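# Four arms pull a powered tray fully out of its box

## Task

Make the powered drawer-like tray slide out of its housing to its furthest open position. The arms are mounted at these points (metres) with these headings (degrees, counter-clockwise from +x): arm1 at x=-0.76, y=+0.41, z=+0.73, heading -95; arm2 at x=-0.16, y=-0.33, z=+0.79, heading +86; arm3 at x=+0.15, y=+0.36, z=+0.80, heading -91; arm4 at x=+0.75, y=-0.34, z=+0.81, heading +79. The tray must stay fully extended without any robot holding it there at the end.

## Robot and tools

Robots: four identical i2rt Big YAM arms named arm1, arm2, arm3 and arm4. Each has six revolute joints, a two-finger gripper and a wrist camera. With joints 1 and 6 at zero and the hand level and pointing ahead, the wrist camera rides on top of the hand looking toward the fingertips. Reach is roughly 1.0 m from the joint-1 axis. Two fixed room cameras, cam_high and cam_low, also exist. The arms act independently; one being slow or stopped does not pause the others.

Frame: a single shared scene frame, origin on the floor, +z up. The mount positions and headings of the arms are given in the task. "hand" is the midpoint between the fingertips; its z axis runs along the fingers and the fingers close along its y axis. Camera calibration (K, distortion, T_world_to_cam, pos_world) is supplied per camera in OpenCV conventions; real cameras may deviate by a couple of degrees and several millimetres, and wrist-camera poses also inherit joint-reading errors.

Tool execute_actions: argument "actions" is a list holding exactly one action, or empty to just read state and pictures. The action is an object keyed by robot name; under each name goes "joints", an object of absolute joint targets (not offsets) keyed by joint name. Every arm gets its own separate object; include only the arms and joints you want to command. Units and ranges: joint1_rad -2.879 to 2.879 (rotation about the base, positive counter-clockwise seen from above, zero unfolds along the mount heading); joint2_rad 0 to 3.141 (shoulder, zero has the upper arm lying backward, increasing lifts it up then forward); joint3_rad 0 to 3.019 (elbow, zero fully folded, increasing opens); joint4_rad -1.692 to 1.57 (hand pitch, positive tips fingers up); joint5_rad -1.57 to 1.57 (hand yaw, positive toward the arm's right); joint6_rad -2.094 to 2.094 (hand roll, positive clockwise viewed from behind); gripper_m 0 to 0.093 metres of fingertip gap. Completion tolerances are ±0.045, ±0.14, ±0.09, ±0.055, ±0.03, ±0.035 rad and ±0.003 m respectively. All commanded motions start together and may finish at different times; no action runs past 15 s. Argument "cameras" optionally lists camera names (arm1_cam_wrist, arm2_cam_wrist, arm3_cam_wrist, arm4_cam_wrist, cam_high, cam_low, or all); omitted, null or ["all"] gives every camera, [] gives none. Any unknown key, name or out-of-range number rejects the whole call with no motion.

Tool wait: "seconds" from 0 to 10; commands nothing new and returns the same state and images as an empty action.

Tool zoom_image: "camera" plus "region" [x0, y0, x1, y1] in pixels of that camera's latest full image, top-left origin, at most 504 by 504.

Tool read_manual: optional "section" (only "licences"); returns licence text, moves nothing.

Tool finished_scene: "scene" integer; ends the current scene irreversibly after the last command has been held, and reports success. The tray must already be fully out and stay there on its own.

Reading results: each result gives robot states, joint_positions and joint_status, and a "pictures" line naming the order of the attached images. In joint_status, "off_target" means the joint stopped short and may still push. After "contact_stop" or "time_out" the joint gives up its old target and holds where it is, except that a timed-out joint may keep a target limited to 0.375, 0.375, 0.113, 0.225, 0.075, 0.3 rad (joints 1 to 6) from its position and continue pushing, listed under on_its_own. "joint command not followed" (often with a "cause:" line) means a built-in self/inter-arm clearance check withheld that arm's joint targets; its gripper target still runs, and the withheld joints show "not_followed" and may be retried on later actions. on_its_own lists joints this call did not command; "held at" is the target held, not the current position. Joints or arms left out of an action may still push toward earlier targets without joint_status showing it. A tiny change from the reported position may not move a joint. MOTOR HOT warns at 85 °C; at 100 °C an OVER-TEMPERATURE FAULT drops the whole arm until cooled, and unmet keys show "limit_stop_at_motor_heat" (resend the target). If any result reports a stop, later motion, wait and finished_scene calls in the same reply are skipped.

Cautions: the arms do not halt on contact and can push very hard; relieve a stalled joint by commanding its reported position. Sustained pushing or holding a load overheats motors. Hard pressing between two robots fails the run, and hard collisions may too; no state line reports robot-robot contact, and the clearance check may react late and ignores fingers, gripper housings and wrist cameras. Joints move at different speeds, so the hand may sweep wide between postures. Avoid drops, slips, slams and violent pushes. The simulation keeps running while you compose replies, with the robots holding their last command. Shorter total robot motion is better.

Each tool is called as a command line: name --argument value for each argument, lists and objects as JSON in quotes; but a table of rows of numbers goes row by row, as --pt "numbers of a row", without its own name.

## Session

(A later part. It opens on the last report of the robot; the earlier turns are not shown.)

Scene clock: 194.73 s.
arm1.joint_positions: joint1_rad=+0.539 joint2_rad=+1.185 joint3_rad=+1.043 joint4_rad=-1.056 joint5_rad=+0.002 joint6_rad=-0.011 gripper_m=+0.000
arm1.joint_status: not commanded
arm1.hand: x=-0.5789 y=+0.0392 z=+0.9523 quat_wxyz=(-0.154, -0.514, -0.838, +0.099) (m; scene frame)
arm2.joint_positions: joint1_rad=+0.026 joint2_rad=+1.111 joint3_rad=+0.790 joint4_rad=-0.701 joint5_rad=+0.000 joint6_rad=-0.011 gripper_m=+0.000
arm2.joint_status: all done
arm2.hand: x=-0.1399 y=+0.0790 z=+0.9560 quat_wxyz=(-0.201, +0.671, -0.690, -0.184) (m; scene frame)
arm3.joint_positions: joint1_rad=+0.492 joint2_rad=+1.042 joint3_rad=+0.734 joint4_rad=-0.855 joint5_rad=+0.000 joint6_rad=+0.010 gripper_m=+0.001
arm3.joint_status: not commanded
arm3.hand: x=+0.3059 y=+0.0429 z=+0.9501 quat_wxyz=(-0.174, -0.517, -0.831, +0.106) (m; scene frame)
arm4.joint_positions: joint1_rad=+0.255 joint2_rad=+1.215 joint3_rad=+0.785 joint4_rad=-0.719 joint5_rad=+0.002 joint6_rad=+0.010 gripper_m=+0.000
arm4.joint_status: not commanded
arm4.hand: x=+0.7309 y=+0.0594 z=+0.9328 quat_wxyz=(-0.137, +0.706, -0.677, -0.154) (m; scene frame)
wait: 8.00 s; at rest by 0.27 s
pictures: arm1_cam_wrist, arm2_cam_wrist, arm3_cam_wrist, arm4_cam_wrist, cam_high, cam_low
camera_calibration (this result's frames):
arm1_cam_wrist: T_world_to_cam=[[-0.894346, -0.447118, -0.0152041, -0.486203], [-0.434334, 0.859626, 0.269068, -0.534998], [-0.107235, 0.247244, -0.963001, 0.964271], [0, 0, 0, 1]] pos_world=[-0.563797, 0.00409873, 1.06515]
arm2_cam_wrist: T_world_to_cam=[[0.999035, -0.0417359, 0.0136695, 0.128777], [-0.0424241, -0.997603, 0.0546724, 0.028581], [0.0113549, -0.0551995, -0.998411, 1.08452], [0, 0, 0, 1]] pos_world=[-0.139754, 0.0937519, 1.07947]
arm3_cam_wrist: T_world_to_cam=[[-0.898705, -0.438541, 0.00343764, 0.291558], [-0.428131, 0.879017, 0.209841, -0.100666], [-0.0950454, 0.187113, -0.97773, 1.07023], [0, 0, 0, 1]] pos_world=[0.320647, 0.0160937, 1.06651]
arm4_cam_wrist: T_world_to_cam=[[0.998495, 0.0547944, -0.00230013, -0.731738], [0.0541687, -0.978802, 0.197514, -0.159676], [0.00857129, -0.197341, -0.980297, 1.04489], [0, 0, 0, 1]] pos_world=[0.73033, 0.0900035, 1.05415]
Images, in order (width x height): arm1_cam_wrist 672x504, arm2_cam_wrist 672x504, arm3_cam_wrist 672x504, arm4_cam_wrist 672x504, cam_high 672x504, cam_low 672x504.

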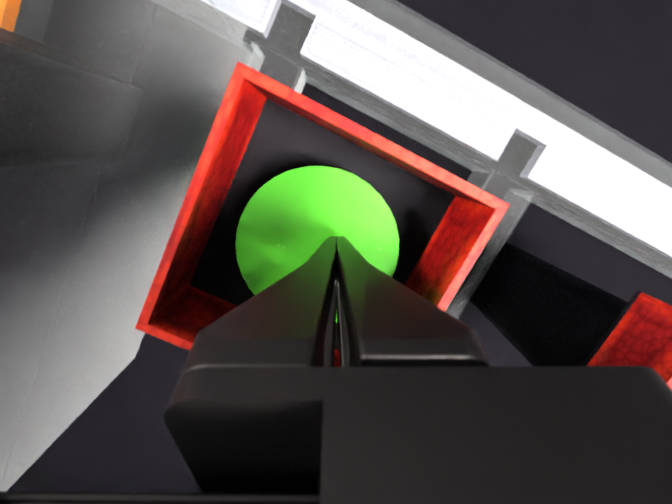

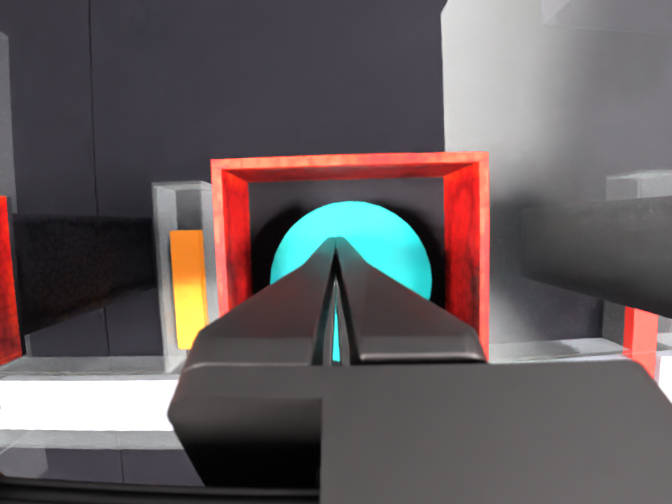

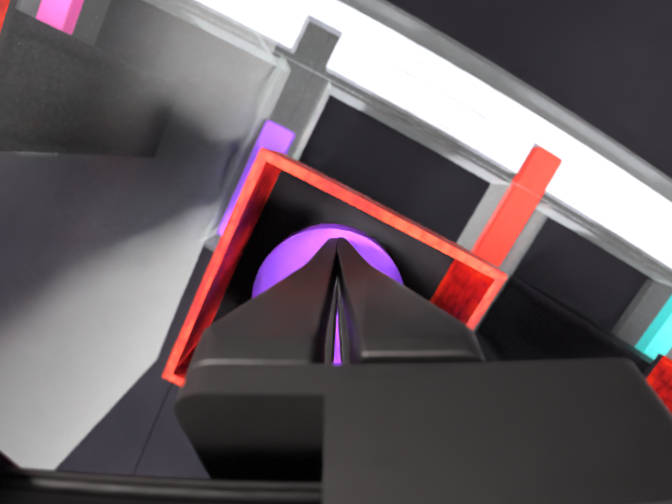

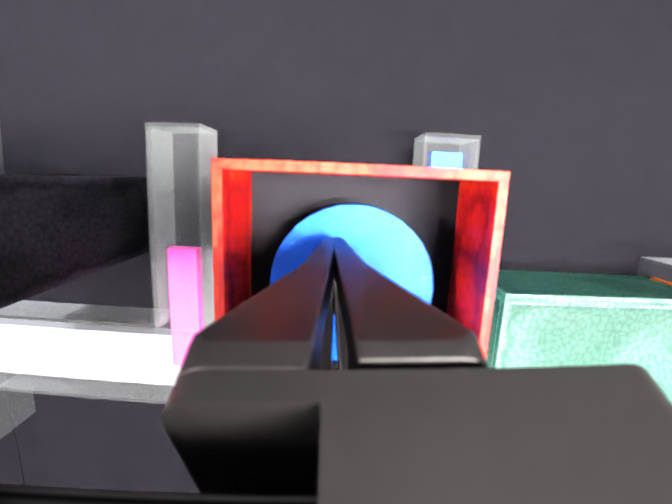

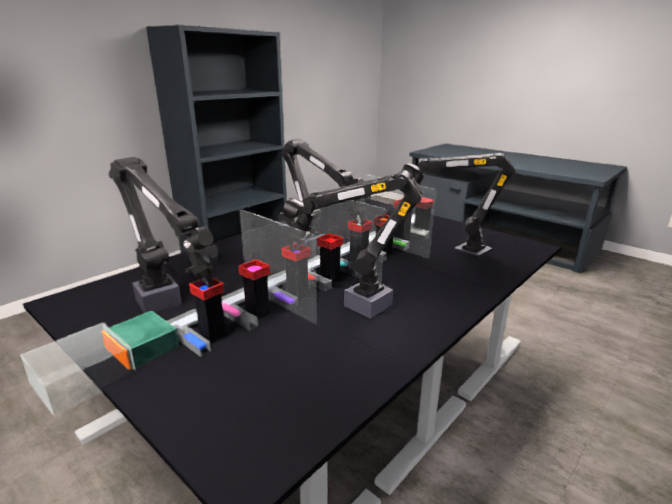

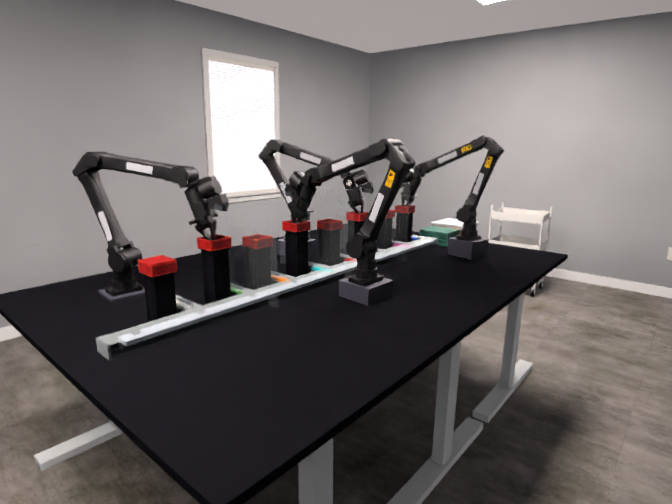

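wait --seconds 10

wait --seconds 10

wait --seconds 10

wait --seconds 8

execute_actions --actions '[{"arm2":{"joints":{"joint2_rad":0.95,"joint3_rad":0.86,"joint4_rad":-0.78}},"arm3":{"joints":{"joint2_rad":0.8,"joint3_rad":0.8,"joint4_rad":-1.0}},"arm4":{"joints":{"joint2_rad":1.0,"joint3_rad":0.85,"joint4_rad":-0.8}}}]' --cameras '[]'

execute_actions --actions '[{"arm2":{"joints":{"joint1_rad":0.55,"joint2_rad":1.05,"joint3_rad":0.92,"joint4_rad":-0.68}},"arm3":{"joints":{"joint1_rad":-0.255,"joint3_rad":0.74,"joint4_rad":-0.94}},"arm4":{"joints":{"joint1_rad":0.745,"joint2_rad":1.18,"joint3_rad":1.0,"joint4_rad":-0.75}}}]' --cameras '[]'

execute_actions --actions '[{"arm2":{"joints":{"joint2_rad":1.4,"joint3_rad":0.89}},"arm3":{"joints":{"joint2_rad":1.09,"joint3_rad":0.7}},"arm4":{"joints":{"joint2_rad":1.47,"joint3_rad":0.95,"joint4_rad":-0.72}}}]'

wait --seconds 10

wait --seconds 8

Scene clock: 205.07 s.
arm1.joint_positions: joint1_rad=+0.539 joint2_rad=+1.185 joint3_rad=+1.043 joint4_rad=-1.056 joint5_rad=+0.002 joint6_rad=-0.011 gripper_m=+0.000
arm1.joint_status: not commanded
arm1.hand: x=-0.5789 y=+0.0392 z=+0.9523 quat_wxyz=(-0.154, -0.514, -0.838, +0.099) (m; scene frame)
arm2.joint_positions: joint1_rad=+0.026 joint2_rad=+1.111 joint3_rad=+0.790 joint4_rad=-0.701 joint5_rad=+0.000 joint6_rad=-0.011 gripper_m=+0.000
arm2.joint_status: all done
arm2.hand: x=-0.1399 y=+0.0790 z=+0.9560 quat_wxyz=(-0.201, +0.671, -0.690, -0.184) (m; scene frame)
arm3.joint_positions: joint1_rad=+0.492 joint2_rad=+1.042 joint3_rad=+0.734 joint4_rad=-0.855 joint5_rad=+0.000 joint6_rad=+0.010 gripper_m=+0.001
arm3.joint_status: not commanded
arm3.hand: x=+0.3059 y=+0.0429 z=+0.9501 quat_wxyz=(-0.174, -0.517, -0.831, +0.106) (m; scene frame)
arm4.joint_positions: joint1_rad=+0.255 joint2_rad=+1.215 joint3_rad=+0.785 joint4_rad=-0.719 joint5_rad=+0.002 joint6_rad=+0.010 gripper_m=+0.000
arm4.joint_status: not commanded
arm4.hand: x=+0.7309 y=+0.0594 z=+0.9328 quat_wxyz=(-0.137, +0.706, -0.677, -0.154) (m; scene frame)
wait: 10.00 s; at rest from the start
pictures: arm1_cam_wrist, arm2_cam_wrist, arm3_cam_wrist, arm4_cam_wrist, cam_high, cam_low
camera_calibration (this result's frames):
arm1_cam_wrist: T_world_to_cam=[[-0.894346, -0.447118, -0.0152041, -0.486203], [-0.434334, 0.859626, 0.269068, -0.534998], [-0.107235, 0.247244, -0.963001, 0.964271], [0, 0, 0, 1]] pos_world=[-0.563797, 0.00409873, 1.06515]
arm2_cam_wrist: T_world_to_cam=[[0.999035, -0.0417359, 0.0136695, 0.128777], [-0.0424241, -0.997603, 0.0546724, 0.028581], [0.0113549, -0.0551995, -0.998411, 1.08452], [0, 0, 0, 1]] pos_world=[-0.139754, 0.0937519, 1.07947]
arm3_cam_wrist: T_world_to_cam=[[-0.898705, -0.438541, 0.00343764, 0.291558], [-0.428131, 0.879017, 0.209841, -0.100666], [-0.0950454, 0.187113, -0.97773, 1.07023], [0, 0, 0, 1]] pos_world=[0.320647, 0.0160937, 1.06651]
arm4_cam_wrist: T_world_to_cam=[[0.998495, 0.0547944, -0.00230013, -0.731738], [0.0541687, -0.978802, 0.197514, -0.159676], [0.00857129, -0.197341, -0.980297, 1.04489], [0, 0, 0, 1]] pos_world=[0.73033, 0.0900035, 1.05415]
Images, in order (width x height): arm1_cam_wrist 672x504, arm2_cam_wrist 672x504, arm3_cam_wrist 672x504, arm4_cam_wrist 672x504, cam_high 672x504, cam_low 672x504.

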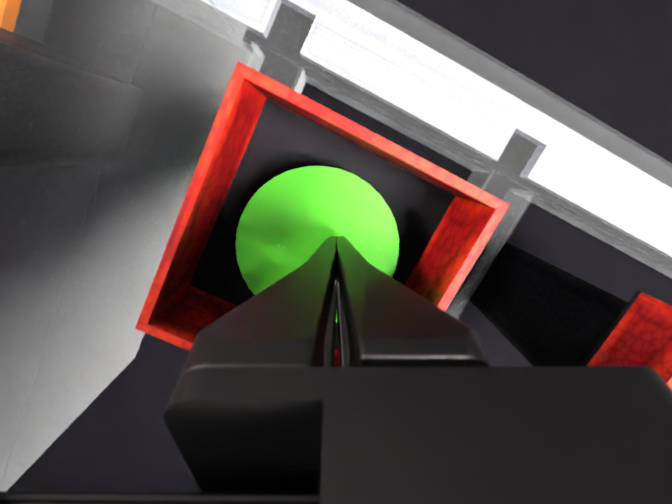

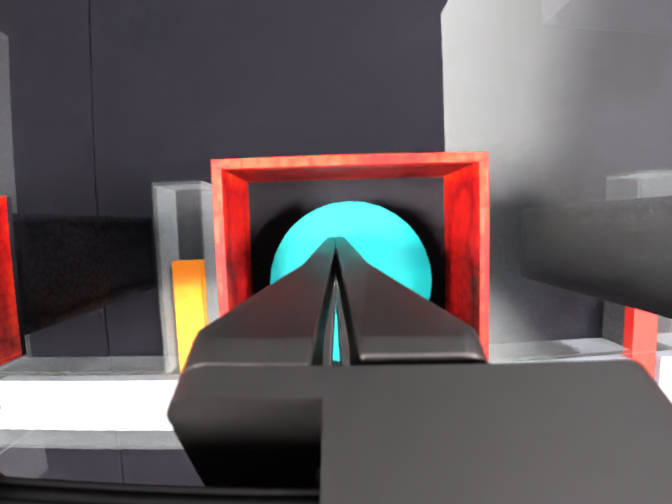

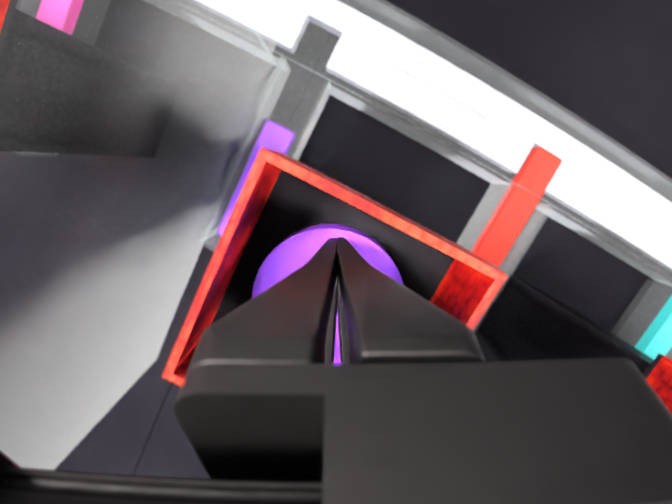

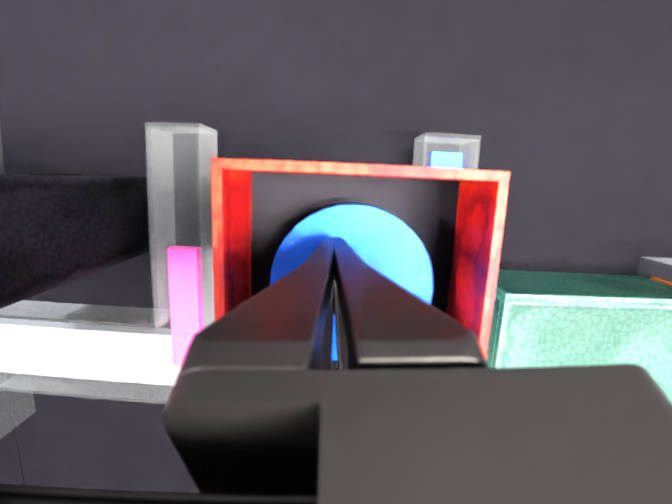

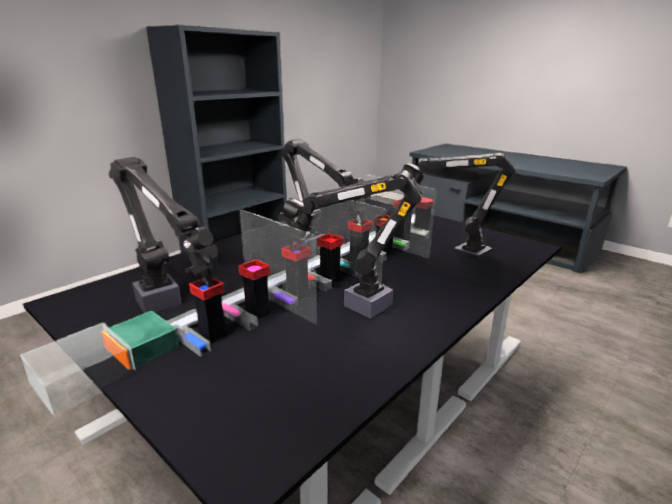

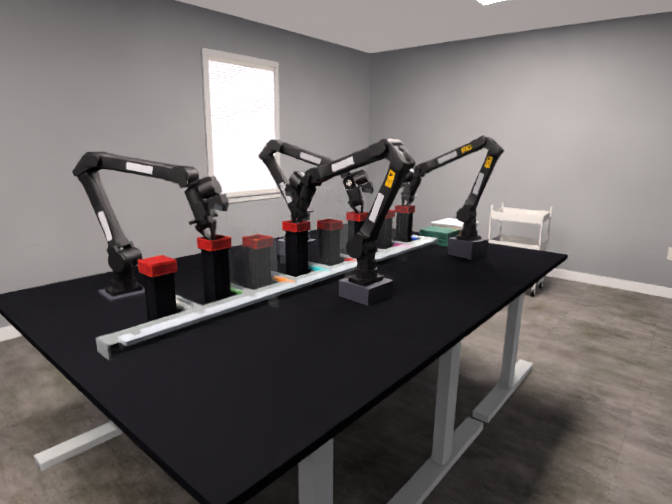

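Scene clock: 215.07 s.
arm1.joint_positions: joint1_rad=+0.539 joint2_rad=+1.185 joint3_rad=+1.043 joint4_rad=-1.056 joint5_rad=+0.002 joint6_rad=-0.011 gripper_m=+0.000
arm1.joint_status: not commanded
arm1.hand: x=-0.5789 y=+0.0392 z=+0.9523 quat_wxyz=(-0.154, -0.514, -0.838, +0.099) (m; scene frame)
arm2.joint_positions: joint1_rad=+0.026 joint2_rad=+1.111 joint3_rad=+0.790 joint4_rad=-0.701 joint5_rad=+0.000 joint6_rad=-0.011 gripper_m=+0.000
arm2.joint_status: all done
arm2.hand: x=-0.1399 y=+0.0790 z=+0.9560 quat_wxyz=(-0.201, +0.671, -0.690, -0.184) (m; scene frame)
arm3.joint_positions: joint1_rad=+0.492 joint2_rad=+1.042 joint3_rad=+0.734 joint4_rad=-0.855 joint5_rad=+0.000 joint6_rad=+0.010 gripper_m=+0.001
arm3.joint_status: not commanded
arm3.hand: x=+0.3059 y=+0.0429 z=+0.9501 quat_wxyz=(-0.174, -0.517, -0.831, +0.106) (m; scene frame)
arm4.joint_positions: joint1_rad=+0.255 joint2_rad=+1.215 joint3_rad=+0.785 joint4_rad=-0.719 joint5_rad=+0.002 joint6_rad=+0.010 gripper_m=+0.000
arm4.joint_status: not commanded
arm4.hand: x=+0.7309 y=+0.0594 z=+0.9328 quat_wxyz=(-0.137, +0.706, -0.677, -0.154) (m; scene frame)
wait: 10.00 s; at rest by 0.27 s
pictures: arm1_cam_wrist, arm2_cam_wrist, arm3_cam_wrist, arm4_cam_wrist, cam_high, cam_low
camera_calibration (this result's frames):
arm1_cam_wrist: T_world_to_cam=[[-0.894346, -0.447118, -0.0152041, -0.486203], [-0.434334, 0.859626, 0.269068, -0.534998], [-0.107235, 0.247244, -0.963001, 0.964271], [0, 0, 0, 1]] pos_world=[-0.563797, 0.00409873, 1.06515]
arm2_cam_wrist: T_world_to_cam=[[0.999035, -0.0417359, 0.0136695, 0.128777], [-0.0424241, -0.997603, 0.0546724, 0.028581], [0.0113549, -0.0551995, -0.998411, 1.08452], [0, 0, 0, 1]] pos_world=[-0.139754, 0.0937519, 1.07947]
arm3_cam_wrist: T_world_to_cam=[[-0.898705, -0.438541, 0.00343764, 0.291558], [-0.428131, 0.879017, 0.209841, -0.100666], [-0.0950454, 0.187113, -0.97773, 1.07023], [0, 0, 0, 1]] pos_world=[0.320647, 0.0160937, 1.06651]
arm4_cam_wrist: T_world_to_cam=[[0.998495, 0.0547944, -0.00230013, -0.731738], [0.0541687, -0.978802, 0.197514, -0.159676], [0.00857129, -0.197341, -0.980297, 1.04489], [0, 0, 0, 1]] pos_world=[0.73033, 0.0900035, 1.05415]
Images, in order (width x height): arm1_cam_wrist 672x504, arm2_cam_wrist 672x504, arm3_cam_wrist 672x504, arm4_cam_wrist 672x504, cam_high 672x504, cam_low 672x504.

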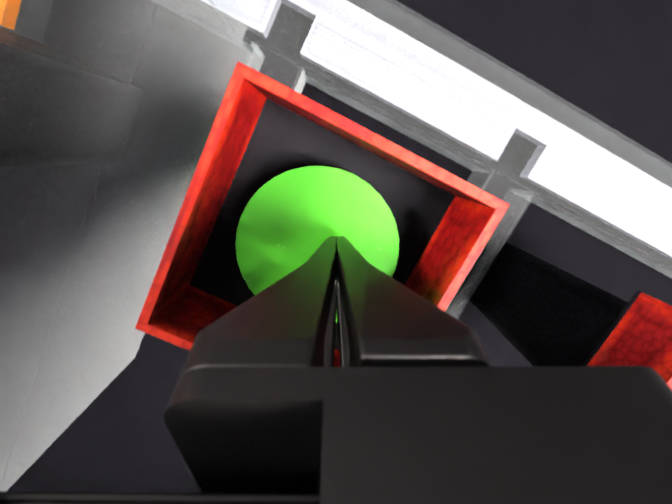

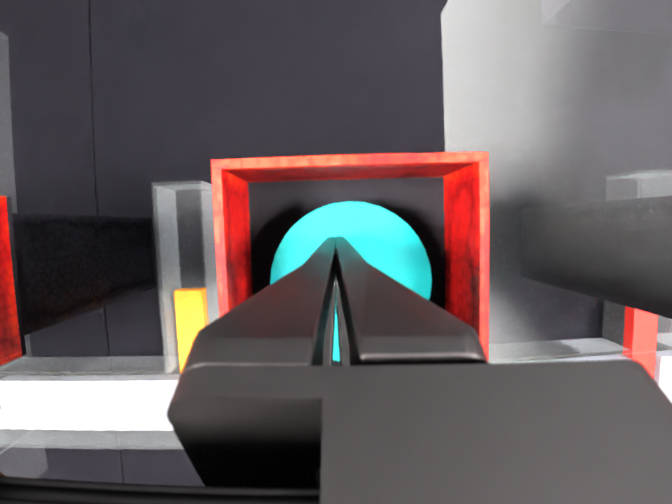

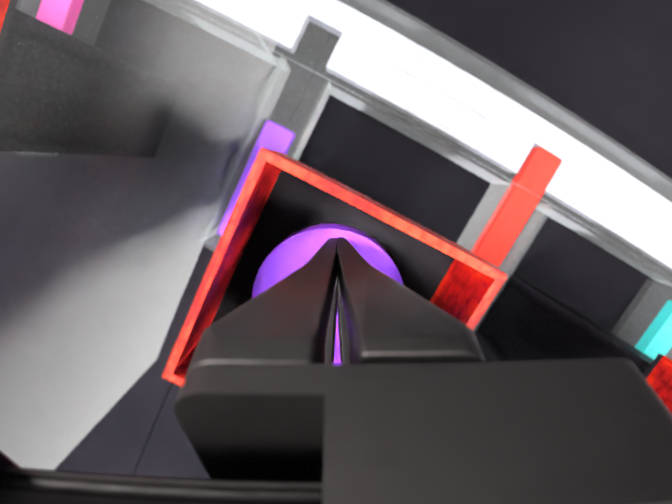

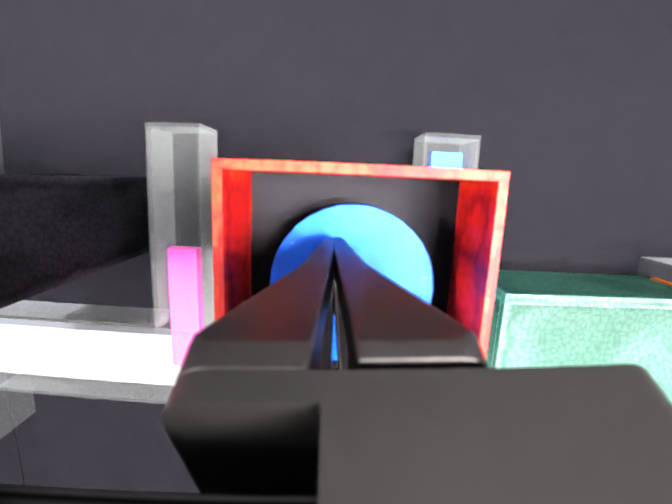

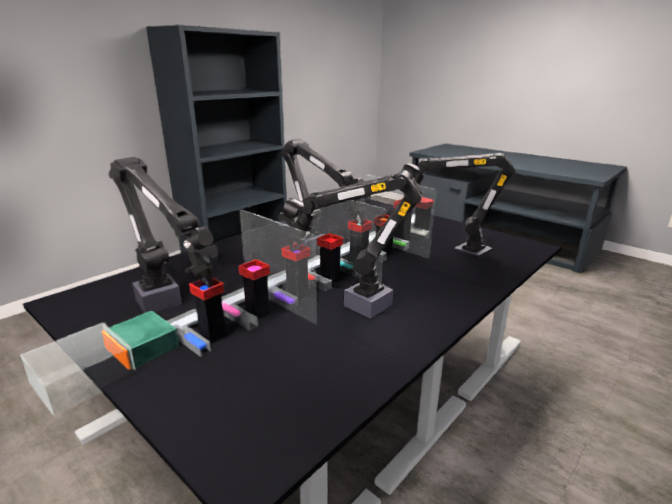

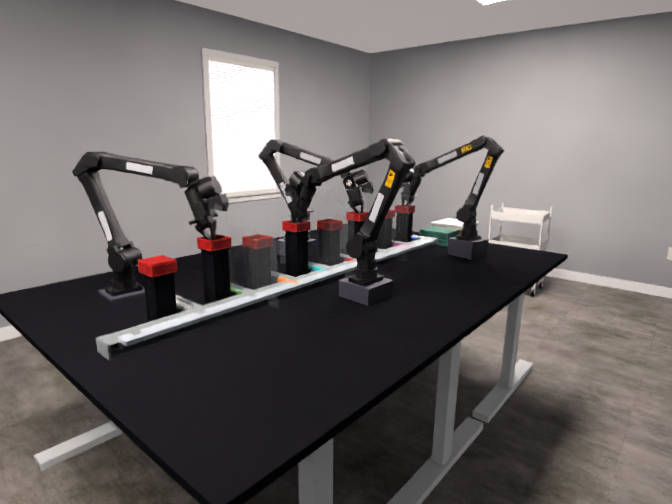

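Scene clock: 225.07 s.
arm1.joint_positions: joint1_rad=+0.539 joint2_rad=+1.185 joint3_rad=+1.043 joint4_rad=-1.056 joint5_rad=+0.002 joint6_rad=-0.011 gripper_m=+0.000
arm1.joint_status: not commanded
arm1.hand: x=-0.5789 y=+0.0392 z=+0.9523 quat_wxyz=(-0.154, -0.514, -0.838, +0.099) (m; scene frame)
arm2.joint_positions: joint1_rad=+0.026 joint2_rad=+1.111 joint3_rad=+0.790 joint4_rad=-0.701 joint5_rad=+0.000 joint6_rad=-0.011 gripper_m=+0.000
arm2.joint_status: all done
arm2.hand: x=-0.1399 y=+0.0790 z=+0.9560 quat_wxyz=(-0.201, +0.671, -0.690, -0.184) (m; scene frame)
arm3.joint_positions: joint1_rad=+0.492 joint2_rad=+1.042 joint3_rad=+0.734 joint4_rad=-0.855 joint5_rad=+0.000 joint6_rad=+0.010 gripper_m=+0.001
arm3.joint_status: not commanded
arm3.hand: x=+0.3059 y=+0.0429 z=+0.9501 quat_wxyz=(-0.174, -0.517, -0.831, +0.106) (m; scene frame)
arm4.joint_positions: joint1_rad=+0.255 joint2_rad=+1.215 joint3_rad=+0.785 joint4_rad=-0.719 joint5_rad=+0.002 joint6_rad=+0.010 gripper_m=+0.000
arm4.joint_status: not commanded
arm4.hand: x=+0.7309 y=+0.0594 z=+0.9328 quat_wxyz=(-0.137, +0.706, -0.677, -0.154) (m; scene frame)
wait: 10.00 s; at rest by 0.27 s
pictures: arm1_cam_wrist, arm2_cam_wrist, arm3_cam_wrist, arm4_cam_wrist, cam_high, cam_low
camera_calibration (this result's frames):
arm1_cam_wrist: T_world_to_cam=[[-0.894346, -0.447118, -0.0152041, -0.486203], [-0.434334, 0.859626, 0.269068, -0.534998], [-0.107235, 0.247244, -0.963001, 0.964271], [0, 0, 0, 1]] pos_world=[-0.563797, 0.00409873, 1.06515]
arm2_cam_wrist: T_world_to_cam=[[0.999035, -0.0417359, 0.0136695, 0.128777], [-0.0424241, -0.997603, 0.0546724, 0.028581], [0.0113549, -0.0551995, -0.998411, 1.08452], [0, 0, 0, 1]] pos_world=[-0.139754, 0.0937519, 1.07947]
arm3_cam_wrist: T_world_to_cam=[[-0.898705, -0.438541, 0.00343764, 0.291558], [-0.428131, 0.879017, 0.209841, -0.100666], [-0.0950454, 0.187113, -0.97773, 1.07023], [0, 0, 0, 1]] pos_world=[0.320647, 0.0160937, 1.06651]
arm4_cam_wrist: T_world_to_cam=[[0.998495, 0.0547944, -0.00230013, -0.731738], [0.0541687, -0.978802, 0.197514, -0.159676], [0.00857129, -0.197341, -0.980297, 1.04489], [0, 0, 0, 1]] pos_world=[0.73033, 0.0900035, 1.05415]
Images, in order (width x height): arm1_cam_wrist 672x504, arm2_cam_wrist 672x504, arm3_cam_wrist 672x504, arm4_cam_wrist 672x504, cam_high 672x504, cam_low 672x504.

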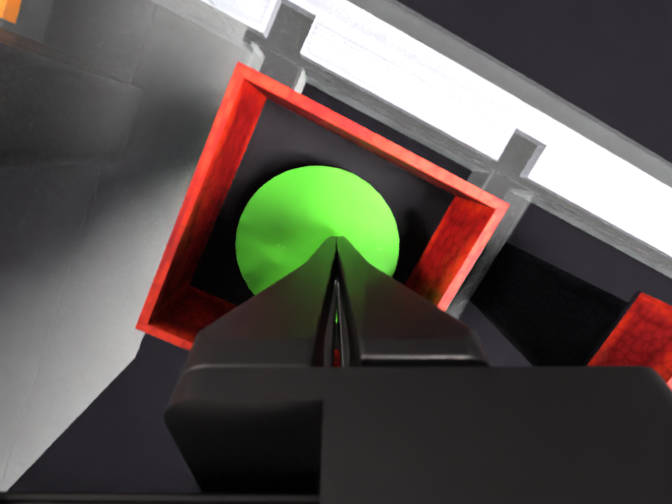

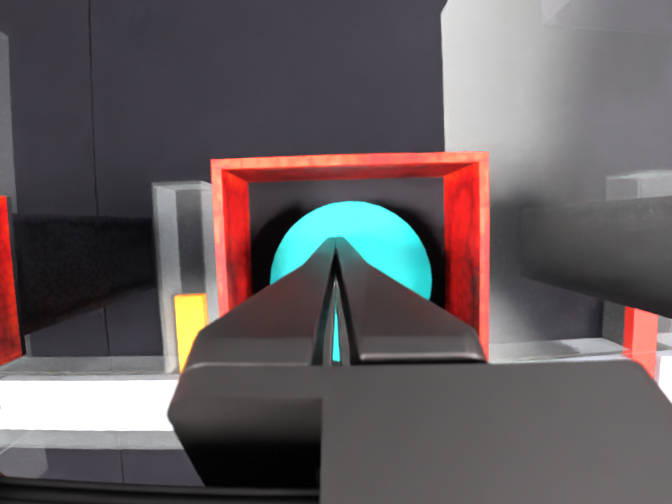

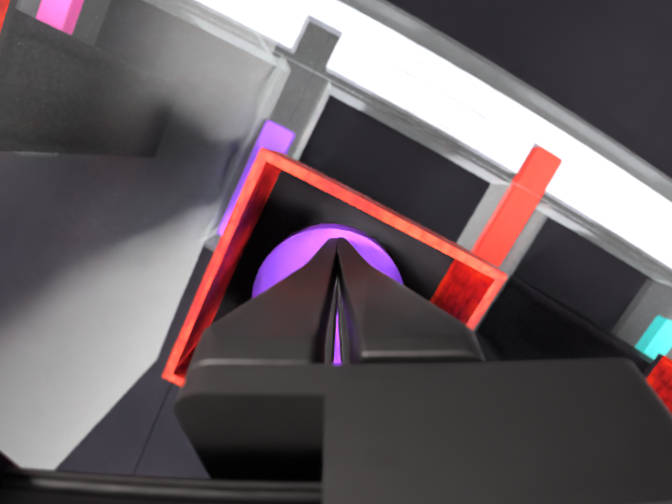

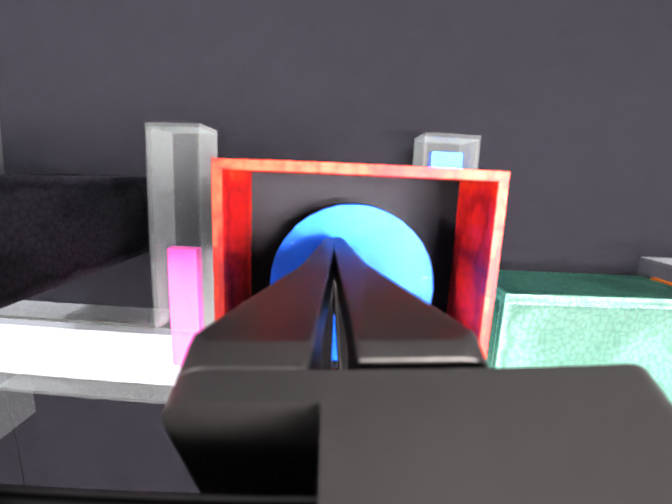

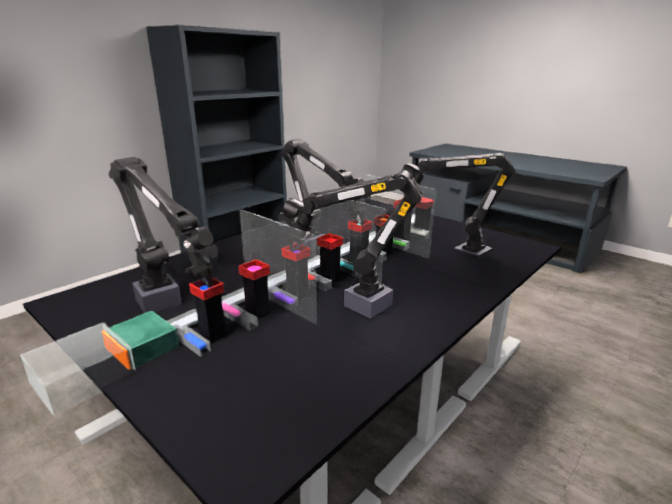

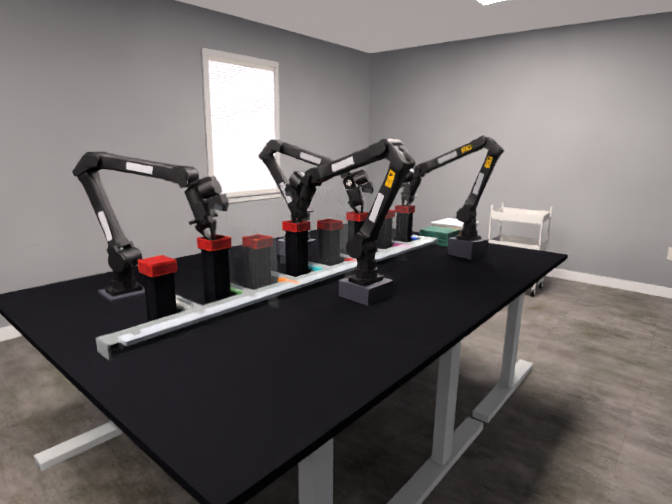

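Scene clock: 233.07 s.
arm1.joint_positions: joint1_rad=+0.539 joint2_rad=+1.185 joint3_rad=+1.043 joint4_rad=-1.056 joint5_rad=+0.002 joint6_rad=-0.011 gripper_m=+0.000
arm1.joint_status: not commanded
arm1.hand: x=-0.5789 y=+0.0392 z=+0.9523 quat_wxyz=(-0.154, -0.514, -0.838, +0.099) (m; scene frame)
arm2.joint_positions: joint1_rad=+0.026 joint2_rad=+1.111 joint3_rad=+0.790 joint4_rad=-0.701 joint5_rad=+0.000 joint6_rad=-0.011 gripper_m=+0.000
arm2.joint_status: all done
arm2.hand: x=-0.1399 y=+0.0790 z=+0.9560 quat_wxyz=(-0.201, +0.671, -0.690, -0.184) (m; scene frame)
arm3.joint_positions: joint1_rad=+0.492 joint2_rad=+1.042 joint3_rad=+0.734 joint4_rad=-0.855 joint5_rad=+0.000 joint6_rad=+0.010 gripper_m=+0.001
arm3.joint_status: not commanded
arm3.hand: x=+0.3059 y=+0.0429 z=+0.9501 quat_wxyz=(-0.174, -0.517, -0.831, +0.106) (m; scene frame)
arm4.joint_positions: joint1_rad=+0.255 joint2_rad=+1.215 joint3_rad=+0.785 joint4_rad=-0.719 joint5_rad=+0.002 joint6_rad=+0.010 gripper_m=+0.000
arm4.joint_status: not commanded
arm4.hand: x=+0.7309 y=+0.0594 z=+0.9328 quat_wxyz=(-0.137, +0.706, -0.677, -0.154) (m; scene frame)
wait: 8.00 s; at rest by 0.27 s
pictures: arm1_cam_wrist, arm2_cam_wrist, arm3_cam_wrist, arm4_cam_wrist, cam_high, cam_low
camera_calibration (this result's frames):
arm1_cam_wrist: T_world_to_cam=[[-0.894346, -0.447118, -0.0152041, -0.486203], [-0.434334, 0.859626, 0.269068, -0.534998], [-0.107235, 0.247244, -0.963001, 0.964271], [0, 0, 0, 1]] pos_world=[-0.563797, 0.00409873, 1.06515]
arm2_cam_wrist: T_world_to_cam=[[0.999035, -0.0417359, 0.0136695, 0.128777], [-0.0424241, -0.997603, 0.0546724, 0.028581], [0.0113549, -0.0551995, -0.998411, 1.08452], [0, 0, 0, 1]] pos_world=[-0.139754, 0.0937519, 1.07947]
arm3_cam_wrist: T_world_to_cam=[[-0.898705, -0.438541, 0.00343764, 0.291558], [-0.428131, 0.879017, 0.209841, -0.100666], [-0.0950454, 0.187113, -0.97773, 1.07023], [0, 0, 0, 1]] pos_world=[0.320647, 0.0160937, 1.06651]
arm4_cam_wrist: T_world_to_cam=[[0.998495, 0.0547944, -0.00230013, -0.731738], [0.0541687, -0.978802, 0.197514, -0.159676], [0.00857129, -0.197341, -0.980297, 1.04489], [0, 0, 0, 1]] pos_world=[0.73033, 0.0900035, 1.05415]
Images, in order (width x height): arm1_cam_wrist 672x504, arm2_cam_wrist 672x504, arm3_cam_wrist 672x504, arm4_cam_wrist 672x504, cam_high 672x504, cam_low 672x504.

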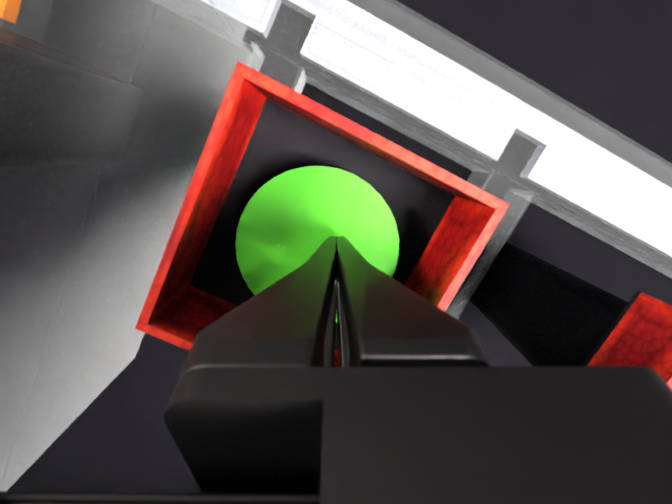

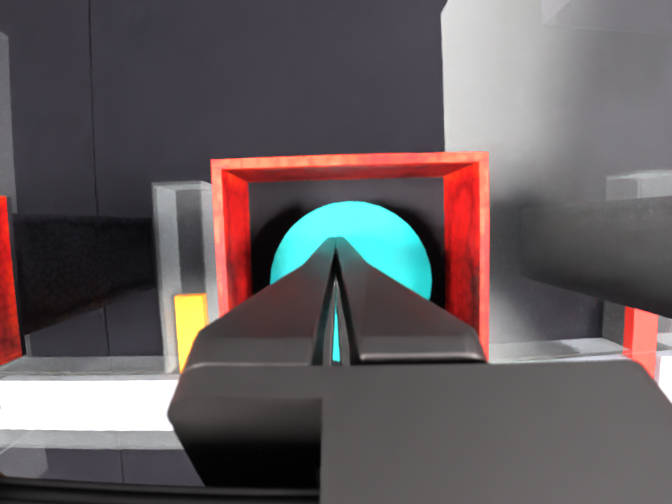

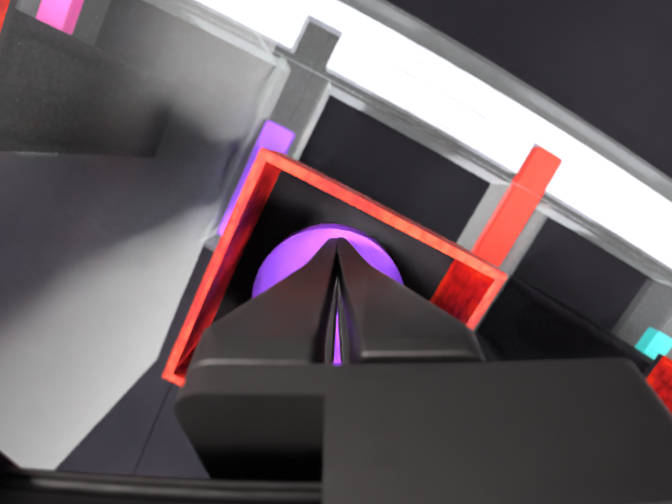

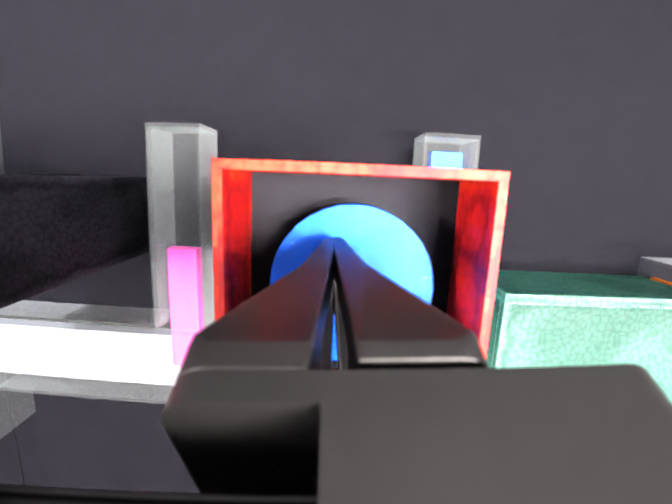

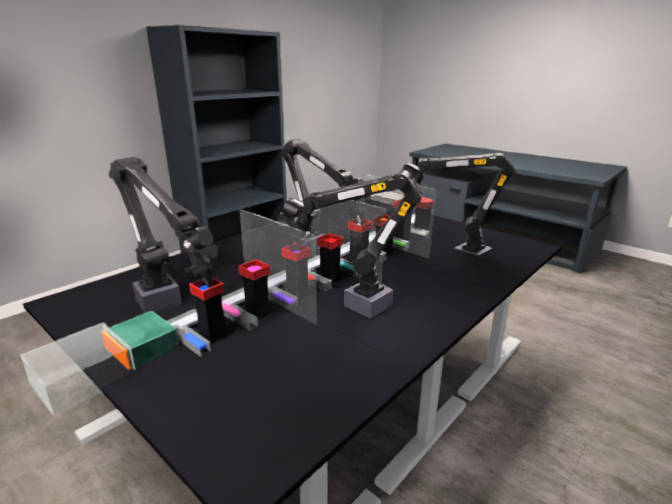

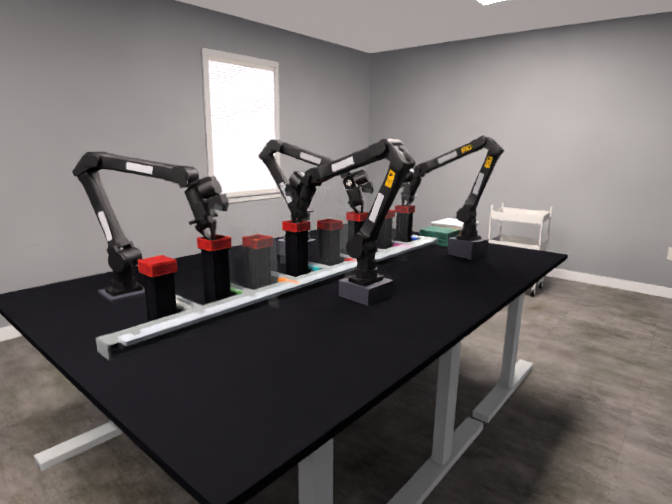

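Scene clock: 234.17 s.
arm1.joint_positions: joint1_rad=+0.539 joint2_rad=+1.185 joint3_rad=+1.043 joint4_rad=-1.056 joint5_rad=+0.002 joint6_rad=-0.011 gripper_m=+0.000
arm1.joint_status: not commanded
arm1.hand: x=-0.5789 y=+0.0392 z=+0.9523 quat_wxyz=(-0.154, -0.514, -0.838, +0.099) (m; scene frame)
arm2.joint_positions: joint1_rad=+0.026 joint2_rad=+0.942 joint3_rad=+0.816 joint4_rad=-0.771 joint5_rad=+0.000 joint6_rad=-0.011 gripper_m=+0.000
arm2.joint_status: all done
arm2.hand: x=-0.1414 y=+0.0597 z=+1.0228 quat_wxyz=(-0.244, +0.658, -0.676, -0.225) (m; scene frame)
arm3.joint_positions: joint1_rad=+0.492 joint2_rad=+0.791 joint3_rad=+0.760 joint4_rad=-0.991 joint5_rad=+0.000 joint6_rad=+0.010 gripper_m=+0.001
arm3.joint_status: all done
arm3.hand: x=+0.2892 y=+0.0761 z=+1.0259 quat_wxyz=(-0.233, -0.508, -0.817, +0.142) (m; scene frame)
arm4.joint_positions: joint1_rad=+0.255 joint2_rad=+0.987 joint3_rad=+0.806 joint4_rad=-0.790 joint5_rad=+0.002 joint6_rad=+0.010 gripper_m=+0.000
arm4.joint_status: all done
arm4.hand: x=+0.7329 y=+0.0431 z=+1.0197 quat_wxyz=(-0.196, +0.690, -0.662, -0.217) (m; scene frame)
pictures: none
No camera images: the call's "cameras" was empty. Leave "cameras" out to get every camera's image.

Scene clock: 235.50 s.
arm1.joint_positions: joint1_rad=+0.539 joint2_rad=+1.185 joint3_rad=+1.043 joint4_rad=-1.056 joint5_rad=+0.002 joint6_rad=-0.011 gripper_m=+0.000
arm1.joint_status: not commanded
arm1.hand: x=-0.5789 y=+0.0392 z=+0.9523 quat_wxyz=(-0.154, -0.514, -0.838, +0.099) (m; scene frame)
arm2.joint_positions: joint1_rad=+0.546 joint2_rad=+1.042 joint3_rad=+0.875 joint4_rad=-0.692 joint5_rad=+0.000 joint6_rad=-0.011 gripper_m=+0.000
arm2.joint_status: all done
arm2.hand: x=-0.3539 y=+0.0527 z=+1.0262 quat_wxyz=(-0.186, +0.805, -0.481, -0.293) (m; scene frame)
arm3.joint_positions: joint1_rad=-0.246 joint2_rad=+0.792 joint3_rad=+0.732 joint4_rad=-0.957 joint5_rad=+0.000 joint6_rad=+0.010 gripper_m=+0.001
arm3.joint_status: all done
arm3.hand: x=+0.0634 y=+0.0531 z=+1.0157 quat_wxyz=(-0.168, -0.768, -0.578, +0.218) (m; scene frame)
arm4.joint_positions: joint1_rad=+0.749 joint2_rad=+1.180 joint3_rad=+0.954 joint4_rad=-0.760 joint5_rad=+0.002 joint6_rad=+0.010 gripper_m=+0.000
arm4.joint_status: all done
arm4.hand: x=+0.5198 y=+0.0420 z=+1.0260 quat_wxyz=(-0.135, +0.832, -0.474, -0.255) (m; scene frame)
pictures: none
No camera images: the call's "cameras" was empty. Leave "cameras" out to get every camera's image.

Scene clock: 236.53 s.
arm1.joint_positions: joint1_rad=+0.539 joint2_rad=+1.185 joint3_rad=+1.043 joint4_rad=-1.056 joint5_rad=+0.002 joint6_rad=-0.011 gripper_m=+0.000
arm1.joint_status: not commanded
arm1.hand: x=-0.5789 y=+0.0392 z=+0.9523 quat_wxyz=(-0.154, -0.514, -0.838, +0.099) (m; scene frame)
arm2.joint_positions: joint1_rad=+0.546 joint2_rad=+1.338 joint3_rad=+0.902 joint4_rad=-0.676 joint5_rad=+0.000 joint6_rad=-0.011 gripper_m=+0.000
arm2.joint_status: all done
arm2.hand: x=-0.3663 y=+0.0790 z=+0.9172 quat_wxyz=(-0.123, +0.836, -0.500, -0.190) (m; scene frame)
arm3.joint_positions: joint1_rad=-0.246 joint2_rad=+1.041 joint3_rad=+0.715 joint4_rad=-0.948 joint5_rad=+0.000 joint6_rad=+0.010 gripper_m=+0.001
arm3.joint_status: all done
arm3.hand: x=+0.0614 y=+0.0454 z=+0.9338 quat_wxyz=(-0.091, -0.790, -0.595, +0.118) (m; scene frame)
arm4.joint_positions: joint1_rad=+0.749 joint2_rad=+1.425 joint3_rad=+0.971 joint4_rad=-0.723 joint5_rad=+0.002 joint6_rad=+0.010 gripper_m=+0.000
arm4.joint_status: all done
arm4.hand: x=+0.5067 y=+0.0612 z=+0.9303 quat_wxyz=(-0.089, +0.852, -0.485, -0.174) (m; scene frame)
pictures: arm1_cam_wrist, arm2_cam_wrist, arm3_cam_wrist, arm4_cam_wrist, cam_high, cam_low
camera_calibration (this result's frames):
arm1_cam_wrist: T_world_to_cam=[[-0.894346, -0.447118, -0.0152041, -0.486203], [-0.434334, 0.859626, 0.269068, -0.534998], [-0.107235, 0.247244, -0.963001, 0.964271], [0, 0, 0, 1]] pos_world=[-0.563797, 0.00409873, 1.06515]
arm2_cam_wrist: T_world_to_cam=[[0.887584, 0.460442, 0.0136802, 0.274972], [0.453572, -0.878755, 0.148536, 0.107312], [0.0804136, -0.125633, -0.988812, 1.07042], [0, 0, 0, 1]] pos_world=[-0.378812, 0.102173, 1.03874]
arm3_cam_wrist: T_world_to_cam=[[-0.959953, 0.280142, 0.00321567, 0.0442903], [0.266623, 0.909985, 0.317553, -0.348812], [0.0860336, 0.305693, -0.948235, 0.986513], [0, 0, 0, 1]] pos_world=[0.0506446, 0.00343541, 1.04607]
arm4_cam_wrist: T_world_to_cam=[[0.852807, 0.522212, -0.00386013, -0.461307], [0.510316, -0.831764, 0.21851, -0.405023], [0.110898, -0.188317, -0.975827, 0.98818], [0, 0, 0, 1]] pos_world=[0.490508, 0.090107, 1.05101]
Images, in order (width x height): arm1_cam_wrist 672x504, arm2_cam_wrist 672x504, arm3_cam_wrist 672x504, arm4_cam_wrist 672x504, cam_high 672x504, cam_low 672x504.

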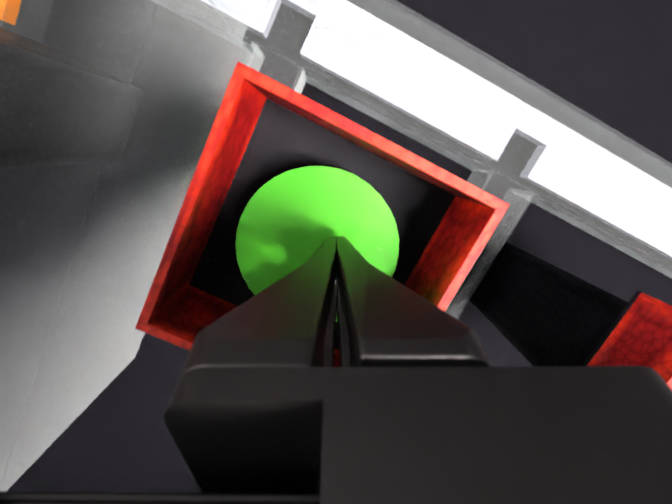

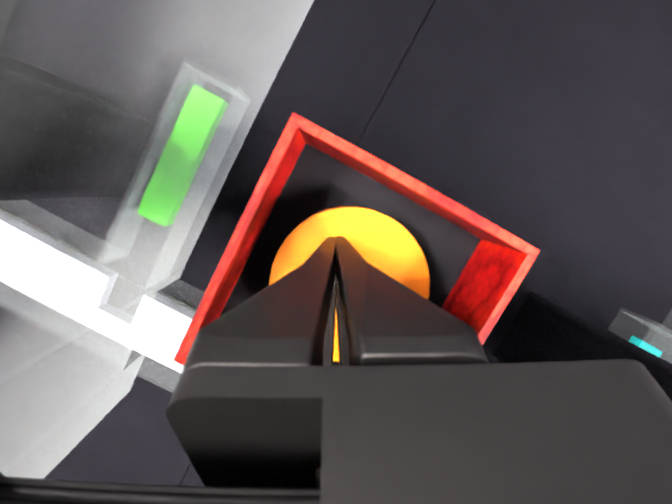

